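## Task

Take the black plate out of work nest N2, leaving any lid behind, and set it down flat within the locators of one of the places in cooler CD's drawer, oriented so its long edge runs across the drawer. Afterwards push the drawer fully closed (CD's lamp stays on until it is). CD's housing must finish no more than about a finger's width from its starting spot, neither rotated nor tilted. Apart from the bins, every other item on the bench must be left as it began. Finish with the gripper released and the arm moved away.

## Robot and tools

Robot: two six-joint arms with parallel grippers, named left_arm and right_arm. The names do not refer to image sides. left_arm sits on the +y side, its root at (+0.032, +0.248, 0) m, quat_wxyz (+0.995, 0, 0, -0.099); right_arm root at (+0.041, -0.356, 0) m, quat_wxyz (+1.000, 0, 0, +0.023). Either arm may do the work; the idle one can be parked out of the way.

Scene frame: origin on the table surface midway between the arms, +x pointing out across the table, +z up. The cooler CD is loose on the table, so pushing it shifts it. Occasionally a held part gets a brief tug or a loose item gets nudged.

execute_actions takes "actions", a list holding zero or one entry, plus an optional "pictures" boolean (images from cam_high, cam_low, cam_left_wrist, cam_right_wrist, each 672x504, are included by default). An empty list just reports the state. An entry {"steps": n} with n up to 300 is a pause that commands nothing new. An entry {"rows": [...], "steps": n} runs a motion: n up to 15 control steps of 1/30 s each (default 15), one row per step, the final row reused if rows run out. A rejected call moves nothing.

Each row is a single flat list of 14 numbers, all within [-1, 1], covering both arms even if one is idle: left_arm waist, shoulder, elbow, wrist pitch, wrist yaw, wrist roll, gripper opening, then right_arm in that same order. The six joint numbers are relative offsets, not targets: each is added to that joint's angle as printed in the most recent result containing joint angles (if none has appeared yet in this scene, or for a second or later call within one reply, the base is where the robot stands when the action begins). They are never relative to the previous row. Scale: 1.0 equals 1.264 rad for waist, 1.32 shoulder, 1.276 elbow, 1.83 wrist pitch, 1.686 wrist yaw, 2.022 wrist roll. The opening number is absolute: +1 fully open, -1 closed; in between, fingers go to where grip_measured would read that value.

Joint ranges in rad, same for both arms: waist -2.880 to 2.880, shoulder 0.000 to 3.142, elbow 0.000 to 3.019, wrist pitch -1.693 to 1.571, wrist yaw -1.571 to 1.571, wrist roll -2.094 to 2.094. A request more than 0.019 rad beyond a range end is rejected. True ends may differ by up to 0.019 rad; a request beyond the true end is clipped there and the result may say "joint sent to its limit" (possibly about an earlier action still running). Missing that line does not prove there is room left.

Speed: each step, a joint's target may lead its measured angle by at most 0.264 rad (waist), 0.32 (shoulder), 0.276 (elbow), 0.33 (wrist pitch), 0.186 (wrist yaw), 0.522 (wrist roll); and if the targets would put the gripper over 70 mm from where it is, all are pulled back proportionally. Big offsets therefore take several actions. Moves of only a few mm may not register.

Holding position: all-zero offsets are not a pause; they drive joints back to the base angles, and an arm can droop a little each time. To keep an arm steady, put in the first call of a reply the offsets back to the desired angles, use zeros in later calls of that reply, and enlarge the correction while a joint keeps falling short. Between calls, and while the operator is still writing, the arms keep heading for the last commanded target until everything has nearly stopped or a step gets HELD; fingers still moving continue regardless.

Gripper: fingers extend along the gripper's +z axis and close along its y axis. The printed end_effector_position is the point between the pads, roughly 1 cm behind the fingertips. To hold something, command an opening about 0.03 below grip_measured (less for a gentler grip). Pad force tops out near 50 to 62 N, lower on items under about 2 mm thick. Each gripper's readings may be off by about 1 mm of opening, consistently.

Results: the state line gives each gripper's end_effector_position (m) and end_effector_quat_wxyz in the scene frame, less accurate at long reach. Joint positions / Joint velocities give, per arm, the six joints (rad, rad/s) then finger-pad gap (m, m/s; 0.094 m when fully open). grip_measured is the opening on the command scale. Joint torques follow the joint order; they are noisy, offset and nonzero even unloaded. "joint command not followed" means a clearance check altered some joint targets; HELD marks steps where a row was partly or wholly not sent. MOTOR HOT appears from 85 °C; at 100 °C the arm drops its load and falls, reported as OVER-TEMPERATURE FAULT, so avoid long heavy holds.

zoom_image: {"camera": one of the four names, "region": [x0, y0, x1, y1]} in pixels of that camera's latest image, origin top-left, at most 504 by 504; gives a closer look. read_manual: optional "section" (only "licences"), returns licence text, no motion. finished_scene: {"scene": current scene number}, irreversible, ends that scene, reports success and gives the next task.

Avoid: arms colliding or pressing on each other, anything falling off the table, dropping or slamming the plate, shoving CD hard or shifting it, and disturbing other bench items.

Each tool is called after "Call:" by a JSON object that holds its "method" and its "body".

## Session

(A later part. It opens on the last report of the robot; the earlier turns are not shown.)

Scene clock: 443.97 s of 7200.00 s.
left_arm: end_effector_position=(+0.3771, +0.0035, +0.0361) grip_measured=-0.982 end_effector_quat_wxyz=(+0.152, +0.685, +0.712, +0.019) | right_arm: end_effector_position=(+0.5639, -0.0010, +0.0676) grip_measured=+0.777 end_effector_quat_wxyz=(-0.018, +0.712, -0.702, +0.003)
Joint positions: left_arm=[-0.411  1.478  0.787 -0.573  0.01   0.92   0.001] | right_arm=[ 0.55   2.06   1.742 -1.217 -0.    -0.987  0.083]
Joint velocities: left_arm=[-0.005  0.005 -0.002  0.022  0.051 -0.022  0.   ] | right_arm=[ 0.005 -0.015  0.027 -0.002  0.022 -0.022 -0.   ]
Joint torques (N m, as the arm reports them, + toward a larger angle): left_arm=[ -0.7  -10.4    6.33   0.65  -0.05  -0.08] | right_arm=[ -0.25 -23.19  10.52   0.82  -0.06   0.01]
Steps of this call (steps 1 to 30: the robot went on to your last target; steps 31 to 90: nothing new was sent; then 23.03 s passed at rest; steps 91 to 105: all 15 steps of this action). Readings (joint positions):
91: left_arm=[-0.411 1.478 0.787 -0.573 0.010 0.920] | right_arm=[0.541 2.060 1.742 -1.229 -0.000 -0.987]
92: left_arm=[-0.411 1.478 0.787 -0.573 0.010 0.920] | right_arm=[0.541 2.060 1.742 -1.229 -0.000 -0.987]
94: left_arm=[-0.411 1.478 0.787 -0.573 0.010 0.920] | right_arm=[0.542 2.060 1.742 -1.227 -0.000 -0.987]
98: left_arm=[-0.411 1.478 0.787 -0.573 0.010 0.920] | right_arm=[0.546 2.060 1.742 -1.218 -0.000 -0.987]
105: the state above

Call:
{"method": "execute_actions", "body": {"actions": [{"rows": [[0,0,0,0,0,0,-1,0,0.010,0.005,0.005,0,0,0.745],[0,0,0,0,0,0,-1,0,0.017,0.004,0.006,0,0,0.745],[0,0,0,0,0,0,-1,0,0.0207,0.003,0.007,0,0,0.745],[0,0,0,0,0,0,-1,0,0.0222,0.0027,0.0078,0,0,0.745],[0,0,0,0,0,0,-1,0,0.0238,0.0019,0.0091,0,0,0.745],[0,0,0,0,0,0,-1,0,0.0256,0.0008,0.0109,0,0,0.745],[0,0,0,0,0,0,-1,0,0.0273,-0.0007,0.0133,0,0,0.745],[0,0,0,0,0,0,-1,0,0.0289,-0.0024,0.0159,0,0,0.745],[0,0,0,0,0,0,-1,0,0.0304,-0.0042,0.0187,0,0,0.745],[0,0,0,0,0,0,-1,0,0.0316,-0.0059,0.0215,0,0,0.745],[0,0,0,0,0,0,-1,0,0.0323,-0.0076,0.0241,0,0,0.745],[0,0,0,0,0,0,-1,0,0.0326,-0.0091,0.0265,0,0,0.745],[0,0,0,0,0,0,-1,0,0.0326,-0.0102,0.0283,0,0,0.745],[0,0,0,0,0,0,-1,0,0.0326,-0.0110,0.0296,0,0,0.745],[0,0,0,0,0,0,-1,0,0.0326,-0.0113,0.0300,0,0,0.745]], "steps": 15}], "pictures": false}}

Call:
{"method": "execute_actions", "body": {"actions": [{"steps": 12}]}}

Scene clock: 460.27 s of 7200.00 s.
left_arm: end_effector_position=(+0.3771, +0.0035, +0.0361) grip_measured=-0.982 end_effector_quat_wxyz=(+0.152, +0.685, +0.712, +0.019) | right_arm: end_effector_position=(+0.5671, +0.0012, +0.0551) grip_measured=+0.777 end_effector_quat_wxyz=(-0.023, +0.712, -0.702, +0.004)
Joint positions: left_arm=[-0.411  1.478  0.787 -0.573  0.01   0.92   0.001] | right_arm=[ 0.55   2.074  1.73  -1.179 -0.    -0.987  0.083]
Joint velocities: left_arm=[-0.005  0.005 -0.007  0.002  0.051 -0.037  0.   ] | right_arm=[-0.015  0.054 -0.076  0.061  0.037 -0.022 -0.   ]
Joint torques (N m, as the arm reports them, + toward a larger angle): left_arm=[ -0.59 -10.52   6.28   0.65  -0.07  -0.09] | right_arm=[ -0.71 -20.46   9.89   0.8   -0.07   0.01]
Steps of this call (steps 1 to 15: the robot went on to your last target; steps 16 to 90: nothing new was sent; then 12.80 s passed at rest; steps 91 to 105: all 15 steps of this action). Readings (joint positions):
91: left_arm=[-0.411 1.478 0.787 -0.573 0.010 0.920] | right_arm=[0.550 2.060 1.742 -1.217 -0.000 -0.987]
92: left_arm=[-0.411 1.478 0.787 -0.573 0.010 0.920] | right_arm=[0.550 2.060 1.742 -1.217 -0.000 -0.987]
94: left_arm=[-0.411 1.478 0.787 -0.573 0.010 0.920] | right_arm=[0.550 2.060 1.742 -1.217 -0.000 -0.987]
98: left_arm=[-0.411 1.478 0.787 -0.573 0.010 0.920] | right_arm=[0.550 2.063 1.742 -1.209 -0.000 -0.987]
105: the state above

Scene clock: 460.67 s of 7200.00 s.
left_arm: end_effector_position=(+0.3771, +0.0035, +0.0361) grip_measured=-0.982 end_effector_quat_wxyz=(+0.152, +0.685, +0.712, +0.019) | right_arm: end_effector_position=(+0.5663, +0.0006, +0.0501) grip_measured=+0.777 end_effector_quat_wxyz=(-0.021, +0.712, -0.702, +0.004)
Joint positions: left_arm=[-0.411  1.478  0.787 -0.573  0.01   0.92   0.001] | right_arm=[ 0.55   2.08   1.726 -1.175 -0.    -0.987  0.083]
Joint velocities: left_arm=[ 0.005  0.005  0.007  0.002 -0.007  0.007 -0.001] | right_arm=[-0.015 -0.015 -0.002 -0.002 -0.007  0.007 -0.001]
Joint torques (N m, as the arm reports them, + toward a larger angle): left_arm=[ -0.68 -10.47   6.32   0.67  -0.06  -0.08] | right_arm=[ -0.77 -20.99   9.79   0.81  -0.07   0.02]
Steps of this call (steps 1 to 12: the robot went on to your last target). Readings (joint positions):
1: left_arm=[-0.411 1.478 0.787 -0.573 0.010 0.920] | right_arm=[0.550 2.076 1.729 -1.178 -0.000 -0.987]
2: left_arm=[-0.411 1.478 0.787 -0.573 0.010 0.920] | right_arm=[0.550 2.078 1.728 -1.177 -0.000 -0.987]
4: left_arm=[-0.411 1.478 0.787 -0.573 0.010 0.920] | right_arm=[0.550 2.080 1.727 -1.176 -0.000 -0.987]
8: left_arm=[-0.411 1.478 0.787 -0.573 0.010 0.920] | right_arm=[0.550 2.080 1.726 -1.175 -0.000 -0.987]
12: the state above

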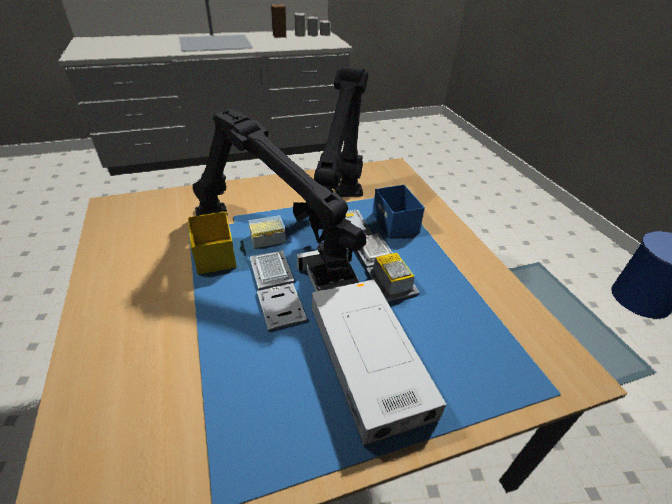

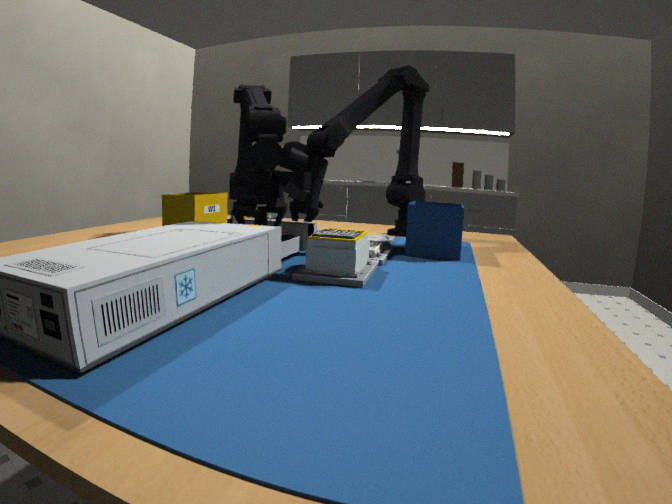

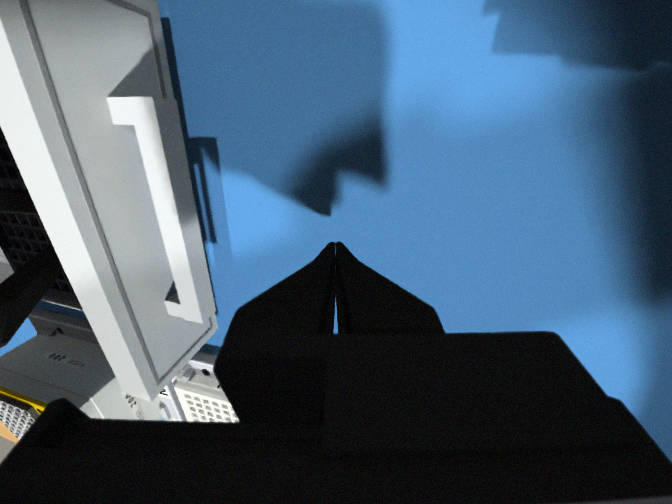

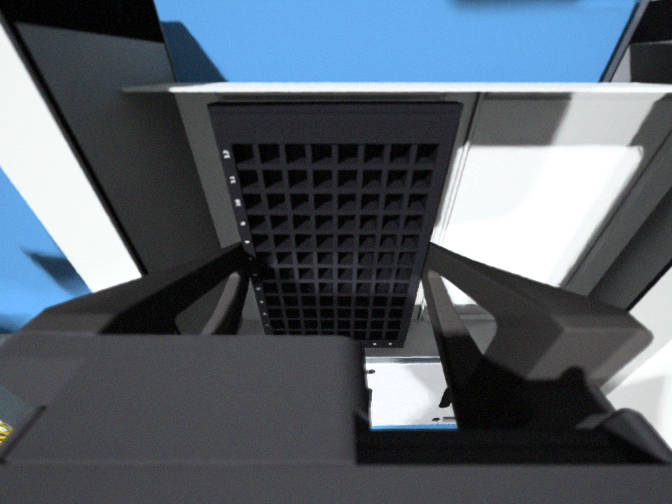

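Call:
{"method": "zoom_image", "body": {"camera": "cam_right_wrist", "region": [170, 70, 270, 130]}}

Call:
{"method": "zoom_image", "body": {"camera": "cam_right_wrist", "region": [410, 70, 510, 130]}}

Call:
{"method": "zoom_image", "body": {"camera": "cam_right_wrist", "region": [380, 260, 520, 370]}}

Region (170, 70, 270, 130) of cam_right_wrist's 672x504 image, scaled by 5.040, with more detail than that image has; it fills the top 302 rows of this view, and the rest is white.

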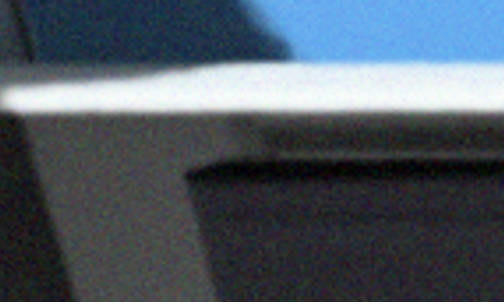

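Region (410, 70, 510, 130) of cam_right_wrist's 672x504 image, scaled by 5.040, with more detail than that image has; it fills the top 302 rows of this view, and the rest is white.

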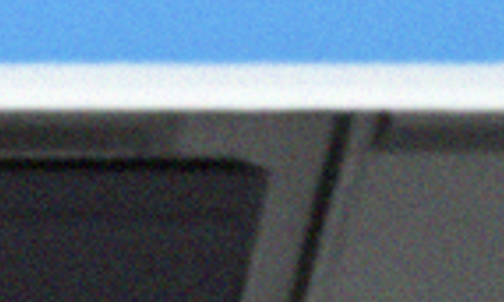

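Region (380, 260, 520, 370) of cam_right_wrist's 672x504 image, scaled by 3.600, with more detail than that image has; it fills the top 396 rows of this view, and the rest is white.

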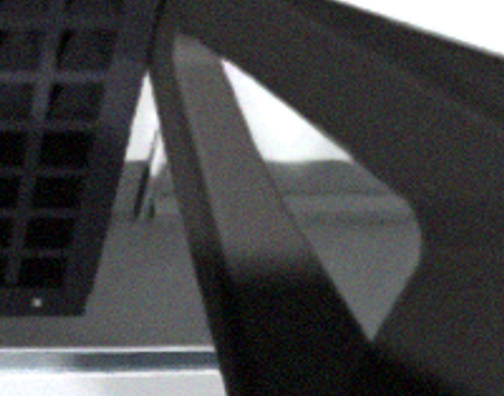

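Call:
{"method": "execute_actions", "body": {"actions": [{"rows": [[0,0,0,0,0,0,-1,0,0.010,0.000,0.004,0,0,0.745],[0,0,0,0,0,0,-1,0,0.016,-0.0008,0.0065,0,0,0.745],[0,0,0,0,0,0,-1,0,0.019,-0.0017,0.0080,0,0,0.745],[0,0,0,0,0,0,-1,0,0.0205,-0.0028,0.0092,0,0,0.745],[0,0,0,0,0,0,-1,0,0.0213,-0.0041,0.0105,0,0,0.745],[0,0,0,0,0,0,-1,0,0.0220,-0.0054,0.0118,0,0,0.745],[0,0,0,0,0,0,-1,0,0.0227,-0.0067,0.0132,0,0,0.745],[0,0,0,0,0,0,-1,0,0.0233,-0.0080,0.0145,0,0,0.745],[0,0,0,0,0,0,-1,0,0.0238,-0.0091,0.0157,0,0,0.745],[0,0,0,0,0,0,-1,0,0.0242,-0.0100,0.0167,0,0,0.745],[0,0,0,0,0,0,-1,0,0.0245,-0.0106,0.0174,0,0,0.745],[0,0,0,0,0,0,-1,0,0.0246,-0.0108,0.0178,0,0,0.745]], "steps": 15}], "pictures": false}}

Call:
{"method": "execute_actions", "body": {"actions": [{"steps": 10}]}}

Scene clock: 497.80 s of 7200.00 s.
left_arm: end_effector_position=(+0.3771, +0.0035, +0.0361) grip_measured=-0.982 end_effector_quat_wxyz=(+0.152, +0.685, +0.712, +0.019) | right_arm: end_effector_position=(+0.5657, +0.0002, +0.0430) grip_measured=+0.777 end_effector_quat_wxyz=(-0.021, +0.712, -0.702, +0.004)
Joint positions: left_arm=[-0.411  1.478  0.787 -0.573  0.01   0.92   0.001] | right_arm=[ 0.55   2.084  1.713 -1.156 -0.    -0.987  0.083]
Joint velocities: left_arm=[ 0.015 -0.015  0.002 -0.017 -0.022 -0.007 -0.001] | right_arm=[ 0.015  0.015 -0.012  0.012  0.037 -0.066 -0.   ]
Joint torques (N m, as the arm reports them, + toward a larger angle): left_arm=[ -0.67 -10.34   6.28   0.67  -0.05  -0.08] | right_arm=[ -0.75 -20.83   9.71   0.85  -0.07   0.02]
Steps of this call (steps 1 to 15: the robot went on to your last target; steps 16 to 90: nothing new was sent; then 33.63 s passed at rest; steps 91 to 105: all 15 steps of this action). Readings (joint positions):
91: left_arm=[-0.411 1.478 0.787 -0.573 0.010 0.920] | right_arm=[0.550 2.080 1.726 -1.175 -0.000 -0.987]
92: left_arm=[-0.411 1.478 0.787 -0.573 0.010 0.920] | right_arm=[0.550 2.080 1.726 -1.175 -0.000 -0.987]
94: left_arm=[-0.411 1.478 0.787 -0.573 0.010 0.920] | right_arm=[0.550 2.080 1.726 -1.174 -0.000 -0.987]
98: left_arm=[-0.411 1.478 0.787 -0.573 0.010 0.920] | right_arm=[0.550 2.080 1.721 -1.166 -0.000 -0.987]
105: the state above

Scene clock: 498.13 s of 7200.00 s.
left_arm: end_effector_position=(+0.3771, +0.0035, +0.0361) grip_measured=-0.982 end_effector_quat_wxyz=(+0.152, +0.685, +0.712, +0.019) | right_arm: end_effector_position=(+0.5655, +0.0001, +0.0420) grip_measured=+0.777 end_effector_quat_wxyz=(-0.021, +0.712, -0.702, +0.004)
Joint positions: left_arm=[-0.411  1.478  0.787 -0.573  0.01   0.92   0.001] | right_arm=[ 0.55   2.085  1.713 -1.156 -0.    -0.987  0.083]
Joint velocities: left_arm=[ 0.005 -0.005 -0.002  0.007 -0.022 -0.022 -0.001] | right_arm=[-0.015  0.005 -0.007 -0.002 -0.007 -0.007  0.001]
Joint torques (N m, as the arm reports them, + toward a larger angle): left_arm=[ -0.68 -10.16   6.27   0.63  -0.06  -0.1 ] | right_arm=[ -0.75 -20.65   9.53   0.8   -0.08   0.01]
Steps of this call (steps 1 to 10: the robot went on to your last target). Readings (joint positions):
1: left_arm=[-0.411 1.478 0.787 -0.573 0.010 0.920] | right_arm=[0.550 2.084 1.713 -1.156 -0.000 -0.987]
2: left_arm=[-0.411 1.478 0.787 -0.573 0.010 0.920] | right_arm=[0.550 2.085 1.713 -1.156 -0.000 -0.987]
4: left_arm=[-0.411 1.478 0.787 -0.573 0.010 0.920] | right_arm=[0.550 2.085 1.713 -1.156 -0.000 -0.987]
8: left_arm=[-0.411 1.478 0.787 -0.573 0.010 0.920] | right_arm=[0.550 2.085 1.713 -1.156 -0.000 -0.987]
10: the state above

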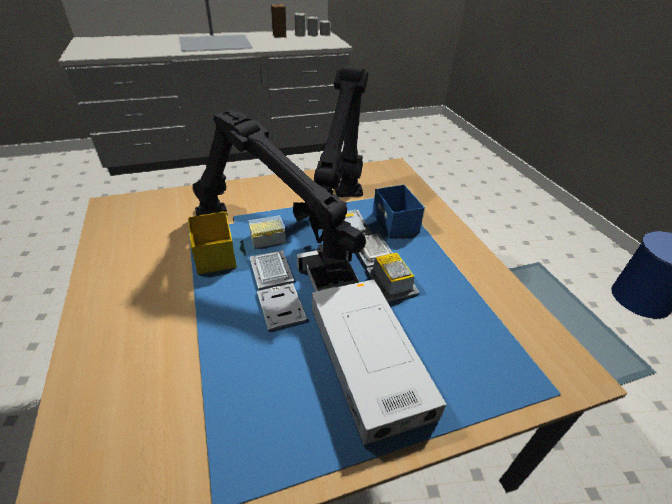

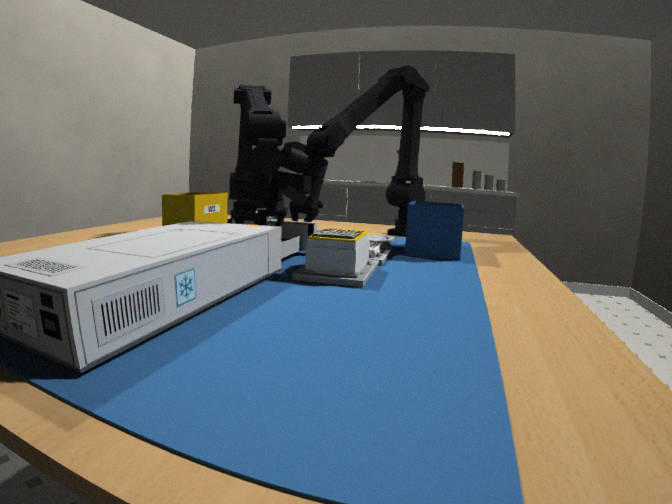

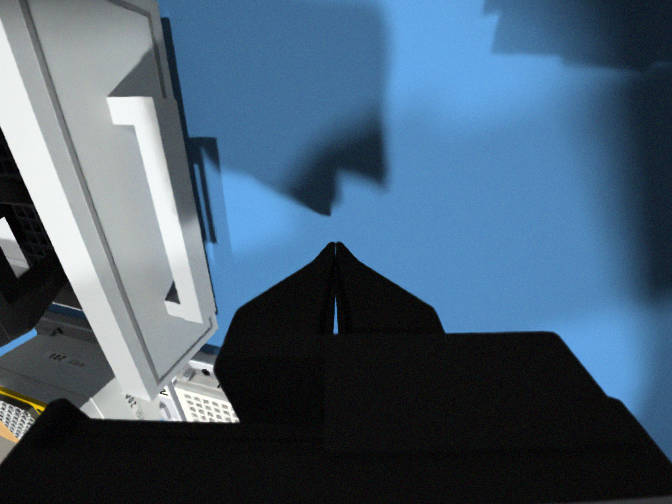

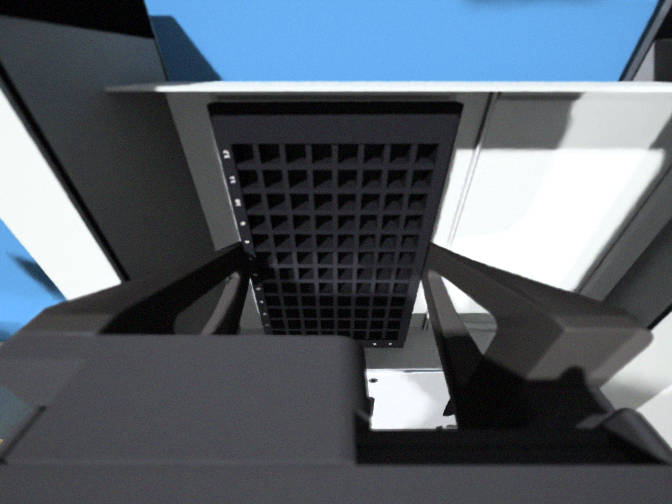

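Call:
{"method": "zoom_image", "body": {"camera": "cam_right_wrist", "region": [155, 70, 255, 130]}}

Call:
{"method": "zoom_image", "body": {"camera": "cam_right_wrist", "region": [420, 70, 520, 130]}}

Call:
{"method": "zoom_image", "body": {"camera": "cam_right_wrist", "region": [380, 280, 500, 375]}}

Region (155, 70, 255, 130) of cam_right_wrist's 672x504 image, scaled by 5.040, with more detail than that image has; it fills the top 302 rows of this view, and the rest is white.

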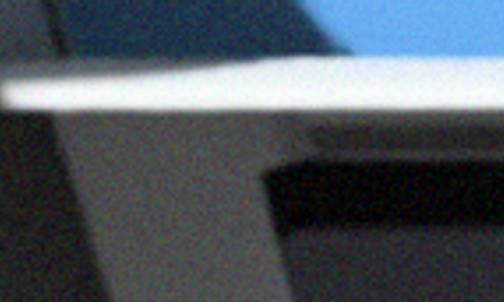

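Region (420, 70, 520, 130) of cam_right_wrist's 672x504 image, scaled by 5.040, with more detail than that image has; it fills the top 302 rows of this view, and the rest is white.

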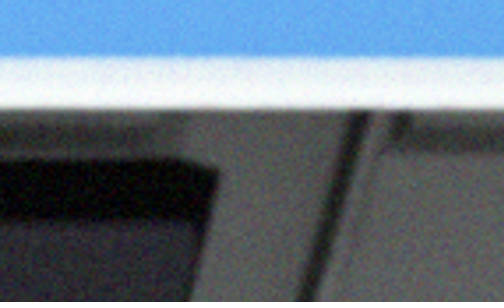

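Region (380, 280, 500, 375) of cam_right_wrist's 672x504 image, scaled by 4.200, with more detail than that image has; it fills the top 399 rows of this view, and the rest is white.

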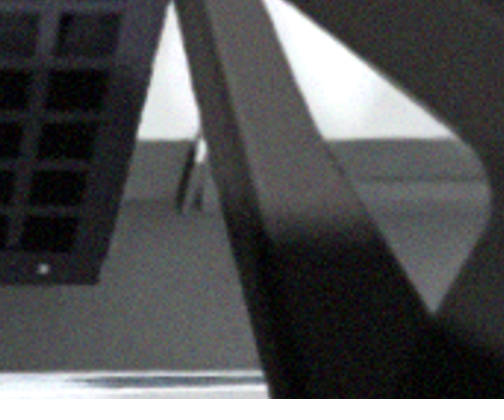

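Call:
{"method": "execute_actions", "body": {"actions": [{"rows": [[0,0,0,0,0,0,-1,0,0.012,0.004,0,0,0,0.745],[0,0,0,0,0,0,-1,0,0.018,0.004,0,0,0,0.745],[0,0,0,0,0,0,-1,0,0.0210,0.004,0,0,0,0.745],[0,0,0,0,0,0,-1,0,0.0222,0.004,0,0,0,0.745],[0,0,0,0,0,0,-1,0,0.0232,0.004,0,0,0,0.745],[0,0,0,0,0,0,-1,0,0.0242,0.004,0,0,0,0.745],[0,0,0,0,0,0,-1,0,0.0252,0.004,0,0,0,0.745],[0,0,0,0,0,0,-1,0,0.0261,0.004,0,0,0,0.745],[0,0,0,0,0,0,-1,0,0.0270,0.004,0,0,0,0.745],[0,0,0,0,0,0,-1,0,0.0278,0.004,0,0,0,0.745],[0,0,0,0,0,0,-1,0,0.0286,0.004,0,0,0,0.745],[0,0,0,0,0,0,-1,0,0.0293,0.004,0,0,0,0.745],[0,0,0,0,0,0,-1,0,0.0300,0.004,0,0,0,0.745],[0,0,0,0,0,0,-1,0,0.0306,0.004,0,0,0,0.745],[0,0,0,0,0,0,-1,0,0.0310,0.004,0,0,0,0.745]], "steps": 15}], "pictures": false}}

Call:
{"method": "execute_actions", "body": {"actions": [{"steps": 10}]}}

Scene clock: 510.57 s of 7200.00 s.
left_arm: end_effector_position=(+0.3771, +0.0035, +0.0361) grip_measured=-0.982 end_effector_quat_wxyz=(+0.152, +0.685, +0.712, +0.019) | right_arm: end_effector_position=(+0.5648, -0.0004, +0.0357) grip_measured=+0.777 end_effector_quat_wxyz=(-0.016, +0.712, -0.702, +0.003)
Joint positions: left_arm=[-0.411  1.478  0.787 -0.573  0.01   0.92   0.001] | right_arm=[ 0.55   2.096  1.713 -1.156 -0.    -0.987  0.083]
Joint velocities: left_arm=[ 0.005 -0.015  0.002 -0.002 -0.051 -0.022 -0.   ] | right_arm=[-0.015  0.044 -0.007  0.012 -0.022 -0.037  0.   ]
Joint torques (N m, as the arm reports them, + toward a larger angle): left_arm=[ -0.66 -10.09   6.32   0.71  -0.06  -0.09] | right_arm=[ -0.72 -20.08  10.     0.28  -0.06   0.02]
Steps of this call (steps 1 to 15: the robot went on to your last target; steps 16 to 90: nothing new was sent; then 8.93 s passed at rest; steps 91 to 105: all 15 steps of this action). Readings (joint positions):
91: left_arm=[-0.411 1.478 0.787 -0.573 0.010 0.920] | right_arm=[0.550 2.085 1.713 -1.156 -0.000 -0.987]
92: left_arm=[-0.411 1.478 0.787 -0.573 0.010 0.920] | right_arm=[0.550 2.085 1.713 -1.156 -0.000 -0.987]
94: left_arm=[-0.411 1.478 0.787 -0.573 0.010 0.920] | right_arm=[0.550 2.085 1.713 -1.156 -0.000 -0.987]
98: left_arm=[-0.411 1.478 0.787 -0.573 0.010 0.920] | right_arm=[0.550 2.086 1.713 -1.156 -0.000 -0.987]
105: the state above

Scene clock: 510.90 s of 7200.00 s.
left_arm: end_effector_position=(+0.3771, +0.0035, +0.0361) grip_measured=-0.982 end_effector_quat_wxyz=(+0.152, +0.685, +0.712, +0.019) | right_arm: end_effector_position=(+0.5646, -0.0005, +0.0348) grip_measured=+0.777 end_effector_quat_wxyz=(-0.015, +0.712, -0.702, +0.003)
Joint positions: left_arm=[-0.411  1.478  0.787 -0.573  0.01   0.92   0.001] | right_arm=[ 0.55   2.097  1.713 -1.156 -0.    -0.987  0.083]
Joint velocities: left_arm=[ 0.005 -0.005 -0.007 -0.017 -0.022  0.007 -0.   ] | right_arm=[-0.015  0.005 -0.017  0.002  0.066 -0.037 -0.   ]
Joint torques (N m, as the arm reports them, + toward a larger angle): left_arm=[ -0.49 -10.48   6.3    0.68  -0.06  -0.1 ] | right_arm=[ -0.7  -20.66  10.     0.27  -0.06   0.02]
Steps of this call (steps 1 to 10: the robot went on to your last target). Readings (joint positions):
1: left_arm=[-0.411 1.478 0.787 -0.573 0.010 0.920] | right_arm=[0.550 2.097 1.713 -1.156 -0.000 -0.987]
2: left_arm=[-0.411 1.478 0.787 -0.573 0.010 0.920] | right_arm=[0.550 2.097 1.713 -1.156 -0.000 -0.987]
4: left_arm=[-0.411 1.478 0.787 -0.573 0.010 0.920] | right_arm=[0.550 2.097 1.713 -1.156 -0.000 -0.987]
8: left_arm=[-0.411 1.478 0.787 -0.573 0.010 0.920] | right_arm=[0.550 2.097 1.713 -1.156 -0.000 -0.987]
10: the state above

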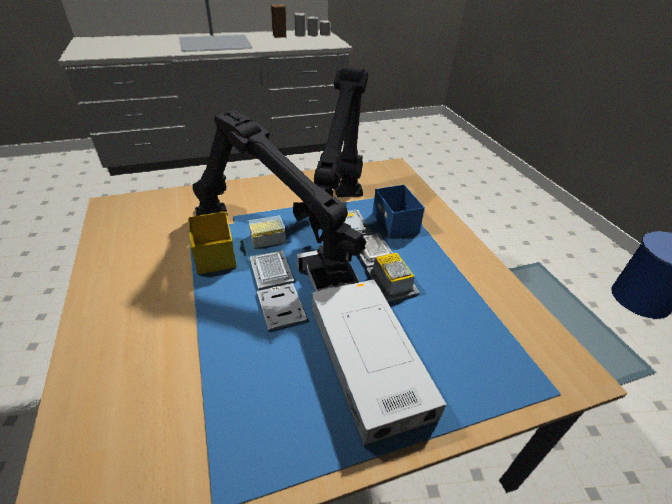

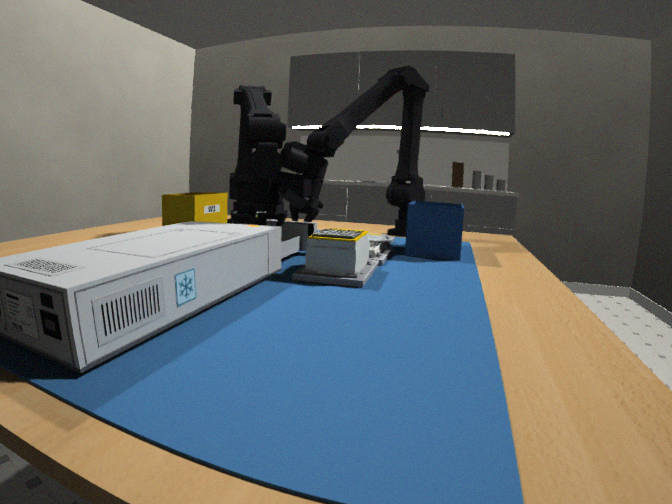

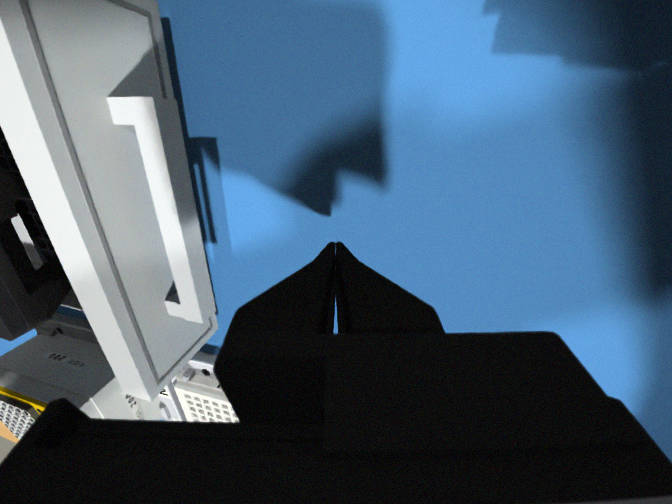

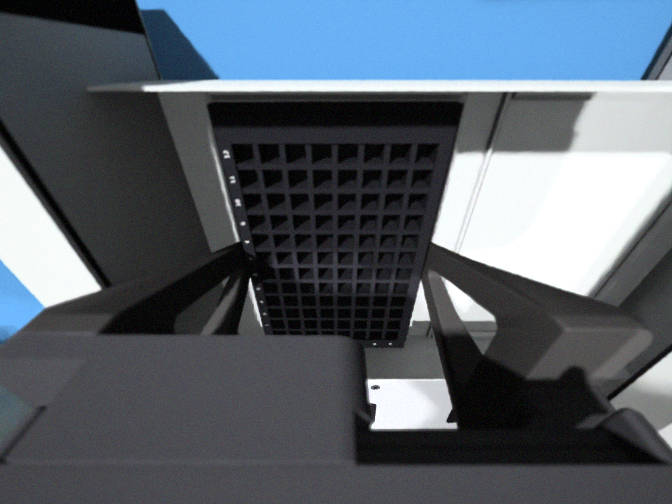

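Call:
{"method": "zoom_image", "body": {"camera": "cam_right_wrist", "region": [145, 70, 255, 136]}}

Call:
{"method": "zoom_image", "body": {"camera": "cam_right_wrist", "region": [420, 70, 530, 136]}}

Call:
{"method": "zoom_image", "body": {"camera": "cam_left_wrist", "region": [0, 160, 160, 350]}}

Region (145, 70, 255, 136) of cam_right_wrist's 672x504 image, scaled by 4.582, with more detail than that image has; it fills the top 302 rows of this view, and the rest is white.

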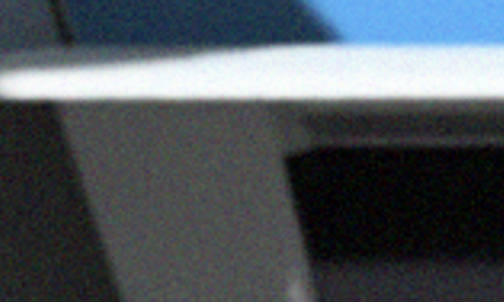

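Region (420, 70, 530, 136) of cam_right_wrist's 672x504 image, scaled by 4.582, with more detail than that image has; it fills the top 302 rows of this view, and the rest is white.

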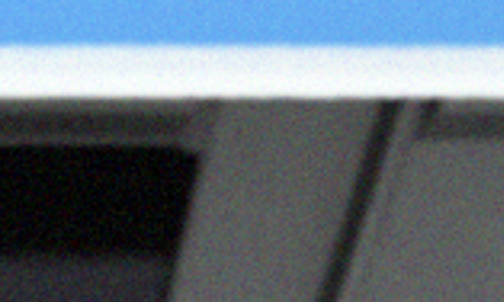

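Region (0, 160, 160, 350) of cam_left_wrist's 672x504 image, scaled by 2.653, with more detail than that image has; it fills the left 424 columns of this view, and the rest is white.

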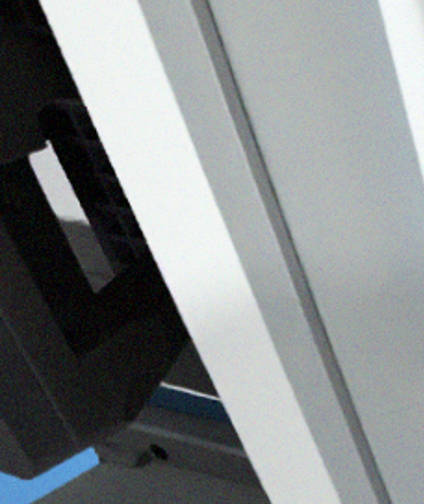

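Call:
{"method": "execute_actions", "body": {"actions": [{"rows": [[0,0,0,0,0,0,-1,0,0.012,0.004,0,0,0,0.755],[0,0,0,0,0,0,-1,0,0.008,0.004,0,0,0,0.762],[0,0,0,0,0,0,-1,0,0.006,0.004,0,0,0,0.769],[0,0,0,0,0,0,-1,0,0.005,0.004,0,0,0,0.775],[0,0,0,0,0,0,-1,0,0.005,0.004,0,0,0,0.781],[0,0,0,0,0,0,-1,0,0.005,0.004,0,0,0,0.787],[0,0,0,0,0,0,-1,0,0.005,0.004,0,0,0,0.793],[0,0,0,0,0,0,-1,0,0.005,0.004,0,0,0,0.799],[0,0,0,0,0,0,-1,0,0.005,0.004,0,0,0,0.805],[0,0,0,0,0,0,-1,0,0.005,0.004,0,0,0,0.812]], "steps": 14}]}}

Scene clock: 526.40 s of 7200.00 s.
left_arm: end_effector_position=(+0.3771, +0.0035, +0.0361) grip_measured=-0.982 end_effector_quat_wxyz=(+0.152, +0.685, +0.712, +0.019) | right_arm: end_effector_position=(+0.5646, -0.0005, +0.0348) grip_measured=+0.813 end_effector_quat_wxyz=(-0.015, +0.712, -0.702, +0.003)
Joint positions: left_arm=[-0.411  1.478  0.787 -0.573  0.01   0.92   0.001] | right_arm=[ 0.55   2.097  1.713 -1.156 -0.    -0.987  0.085]
Joint velocities: left_arm=[-0.005 -0.005 -0.002  0.002 -0.066 -0.022  0.   ] | right_arm=[-0.005 -0.005  0.012 -0.002  0.051  0.022 -0.001]
Joint torques (N m, as the arm reports them, + toward a larger angle): left_arm=[ -0.93 -10.34   6.27   0.66  -0.09  -0.09] | right_arm=[ -0.81 -22.72  10.01   0.28  -0.07   0.01]
Steps of this call (steps 1 to 15: the robot went on to your last target; steps 16 to 90: nothing new was sent; then 12.03 s passed at rest; steps 91 to 104: all 14 steps of this action). Readings (joint positions):
91: left_arm=[-0.411 1.478 0.787 -0.573 0.010 0.920] | right_arm=[0.550 2.097 1.713 -1.156 -0.000 -0.987]
92: left_arm=[-0.411 1.478 0.787 -0.573 0.010 0.920] | right_arm=[0.550 2.097 1.713 -1.156 -0.000 -0.987]
94: left_arm=[-0.411 1.478 0.787 -0.573 0.010 0.920] | right_arm=[0.550 2.097 1.713 -1.156 -0.000 -0.987]
98: left_arm=[-0.411 1.478 0.787 -0.573 0.010 0.920] | right_arm=[0.550 2.097 1.713 -1.156 -0.000 -0.987]
104: the state above

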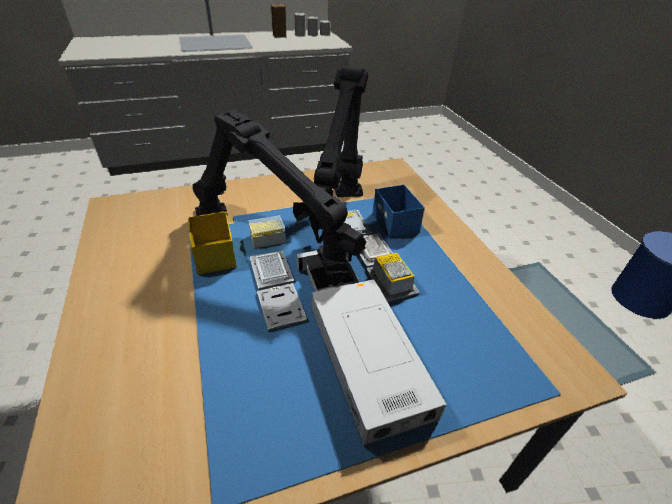

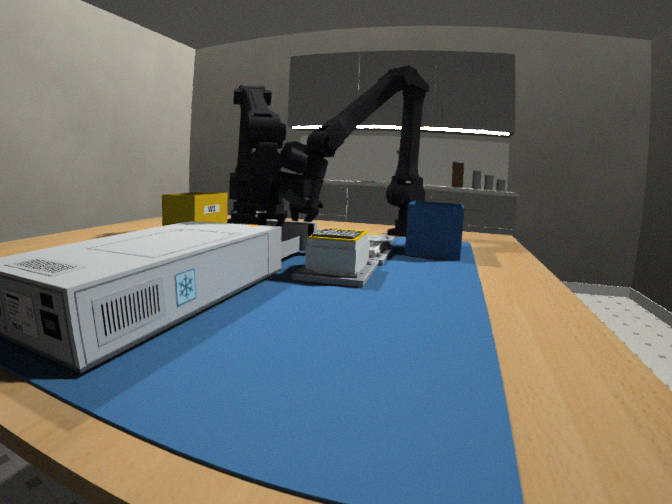

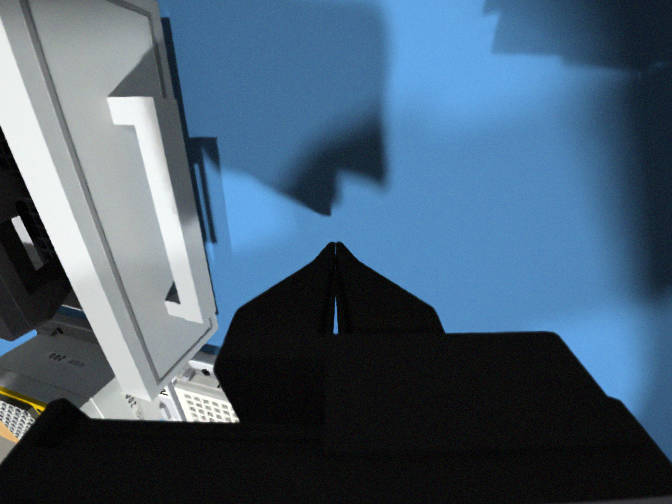

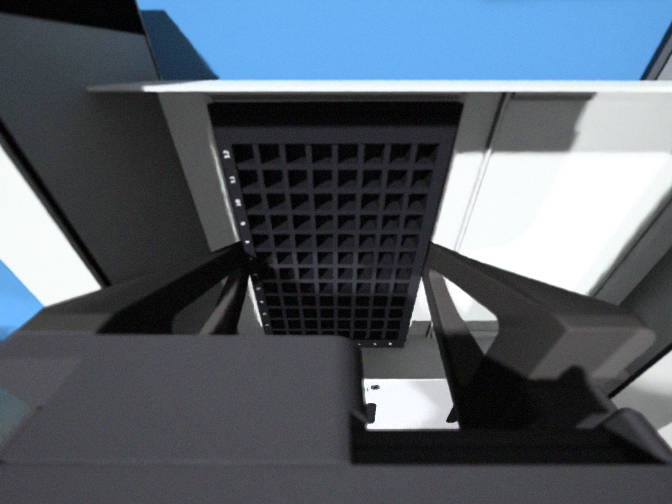

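Call:
{"method": "execute_actions", "body": {"actions": [{"rows": [[0.003,0.008,0.012,0,0,0.002,-1,0,-0.003,0.010,0,0,0,0.82],[0.0060,0.0150,0.0240,0,0,0.0054,-1,0,-0.0073,0.012,0,0,0,0.828],[0.0084,0.0190,0.0330,0,0,0.0066,-1,0,-0.0109,0.012,0,0,0,0.835],[0.0108,0.0234,0.0409,0,0,0.0083,-1,0,-0.0165,0.012,0,0,0,0.835],[0.0139,0.0289,0.0485,0,0,0.0106,-1,0,-0.0236,0.012,0,0,0,0.835],[0.0174,0.0354,0.0573,0,0,0.0132,-1,0,-0.0319,0.012,0,0,0,0.84],[0.0213,0.0424,0.0670,0,0,0.0161,-1,0,-0.0409,0.012,0,0,0,0.845],[0.0254,0.0498,0.0770,0,0,0.0191,-1,0,-0.0504,0.012,0,0,0,0.855],[0.0295,0.0572,0.0870,0,0,0.0221,-1,0,-0.0598,0.012,0,0,0,0.87],[0.0334,0.0642,0.0967,0,0,0.0250,-1,0,-0.0688,0.012,0,0,0,0.885],[0.0369,0.0707,0.1055,0,0,0.0276,-1,0,-0.0771,0.012,0,0,0,0.9],[0.0400,0.0762,0.1131,0,0,0.0299,-1,0,-0.0842,0.012,0,0,0,0.9],[0.0424,0.0806,0.1190,0,0,0.0316,-1,0,-0.0898,0.012,0,0,0,0.9],[0.0439,0.0834,0.1228,0,0,0.0328,-1,0,-0.0934,0.012,0,0,0,0.9],[0.0445,0.0844,0.1242,0,0,0.0332,-1,0,-0.0947,0.012,0,0,0,0.9]], "steps": 15}], "pictures": false}}

Call:
{"method": "execute_actions", "body": {"actions": [{"steps": 12}]}}

Scene clock: 572.30 s of 7200.00 s.
left_arm: end_effector_position=(+0.4210, -0.0016, +0.0337) grip_measured=-0.982 end_effector_quat_wxyz=(+0.154, +0.682, +0.715, +0.026) | right_arm: end_effector_position=(+0.5700, +0.0031, +0.0966) grip_measured=+0.897 end_effector_quat_wxyz=(-0.064, +0.710, -0.701, +0.013)
Joint positions: left_arm=[-0.366  1.573  0.889 -0.573  0.01   0.957  0.001] | right_arm=[ 0.55   1.996  1.713 -1.156 -0.    -0.987  0.089]
Joint velocities: left_arm=[ 0.103  0.122  0.247 -0.007  0.007  0.154 -0.001] | right_arm=[-0.005 -0.425 -0.017 -0.002  0.037 -0.081  0.001]
Joint torques (N m, as the arm reports them, + toward a larger angle): left_arm=[ -0.15 -11.25   9.06   0.72  -0.06   0.08] | right_arm=[ -0.9  -22.41  11.52   0.46  -0.07   0.02]
Steps of this call (steps 1 to 15: the robot went on to your last target; steps 16 to 90: nothing new was sent; then 42.40 s passed at rest; steps 91 to 105: all 15 steps of this action). Readings (joint positions):
91: left_arm=[-0.411 1.478 0.787 -0.573 0.010 0.920] | right_arm=[0.550 2.097 1.713 -1.156 -0.000 -0.987]
92: left_arm=[-0.411 1.478 0.787 -0.573 0.010 0.920] | right_arm=[0.550 2.097 1.713 -1.156 -0.000 -0.987]
94: left_arm=[-0.411 1.480 0.787 -0.573 0.010 0.920] | right_arm=[0.550 2.096 1.713 -1.156 -0.000 -0.987]
98: left_arm=[-0.403 1.506 0.803 -0.573 0.010 0.929] | right_arm=[0.550 2.083 1.713 -1.156 -0.000 -0.987]
105: the state above

Scene clock: 572.70 s of 7200.00 s.
left_arm: end_effector_position=(+0.4272, -0.0019, +0.0368) grip_measured=-0.982 end_effector_quat_wxyz=(+0.158, +0.684, +0.712, +0.028) | right_arm: end_effector_position=(+0.5708, +0.0036, +0.1228) grip_measured=+0.897 end_effector_quat_wxyz=(-0.085, +0.709, -0.700, +0.017)
Joint positions: left_arm=[-0.359  1.576  0.901 -0.573  0.01   0.97   0.001] | right_arm=[ 0.55   1.954  1.713 -1.156 -0.    -0.987  0.089]
Joint velocities: left_arm=[-0.005 -0.005 -0.012 -0.002 -0.037 -0.022  0.001] | right_arm=[ 0.005  0.005 -0.007 -0.007 -0.066 -0.051  0.001]
Joint torques (N m, as the arm reports them, + toward a larger angle): left_arm=[ -0.22 -11.19   9.25   0.66  -0.07   0.06] | right_arm=[ -0.76 -20.14  11.76   0.53  -0.07   0.02]
Steps of this call (steps 1 to 12: the robot went on to your last target). Readings (joint positions):
1: left_arm=[-0.362 1.575 0.895 -0.573 0.010 0.960] | right_arm=[0.550 1.983 1.713 -1.156 -0.000 -0.987]
2: left_arm=[-0.360 1.576 0.899 -0.573 0.010 0.962] | right_arm=[0.550 1.972 1.713 -1.156 -0.000 -0.987]
4: left_arm=[-0.359 1.576 0.901 -0.573 0.010 0.965] | right_arm=[0.550 1.957 1.713 -1.156 -0.000 -0.987]
8: left_arm=[-0.359 1.576 0.901 -0.573 0.010 0.969] | right_arm=[0.550 1.953 1.713 -1.156 -0.000 -0.987]
12: the state above

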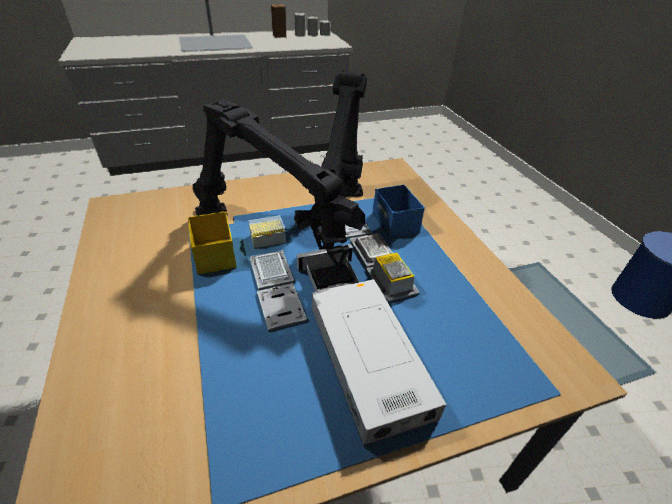

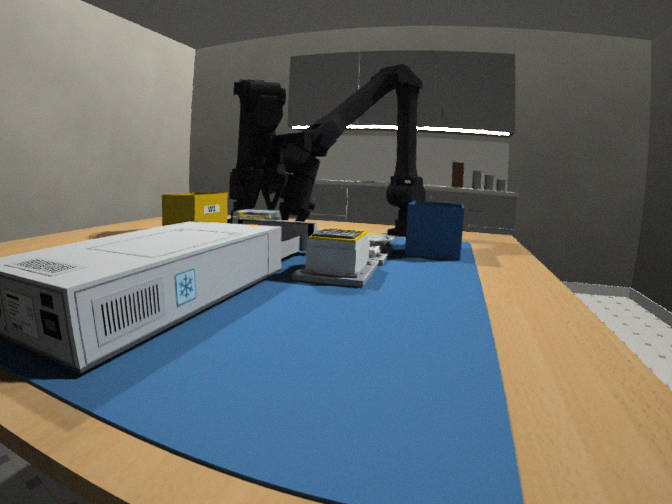

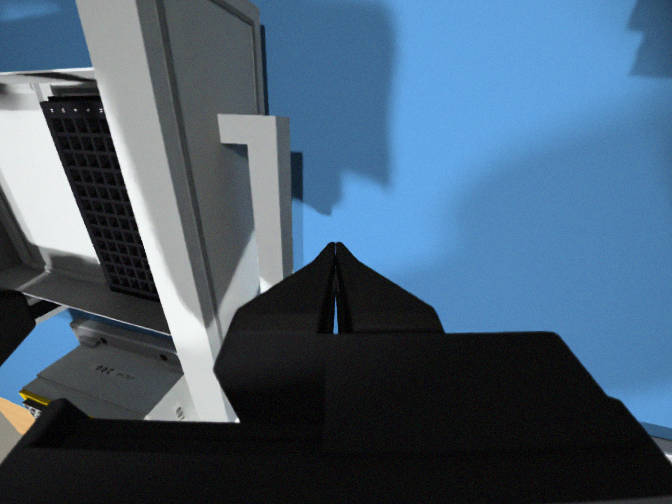

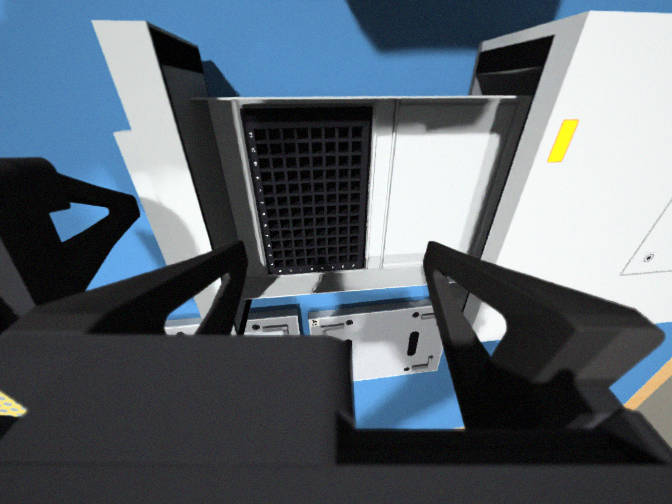

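Call:
{"method": "zoom_image", "body": {"camera": "cam_right_wrist", "region": [210, 85, 420, 300]}}

Call:
{"method": "zoom_image", "body": {"camera": "cam_left_wrist", "region": [0, 60, 200, 320]}}

Region (210, 85, 420, 300) of cam_right_wrist's 672x504 image, scaled by 2.344, with more detail than that image has; it fills the left 492 columns of this view, and the rest is white.

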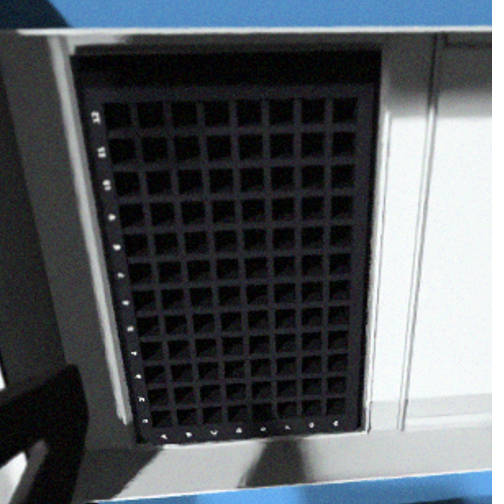

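Region (0, 60, 200, 320) of cam_left_wrist's 672x504 image, scaled by 1.938, with more detail than that image has; it fills the left 388 columns of this view, and the rest is white.

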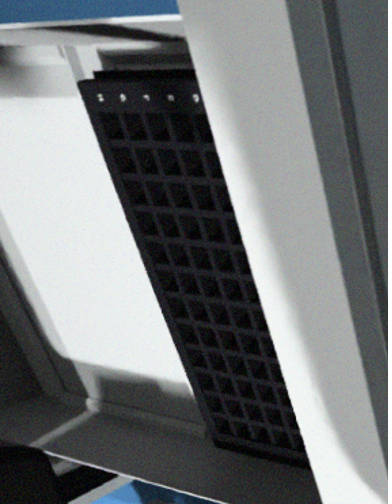

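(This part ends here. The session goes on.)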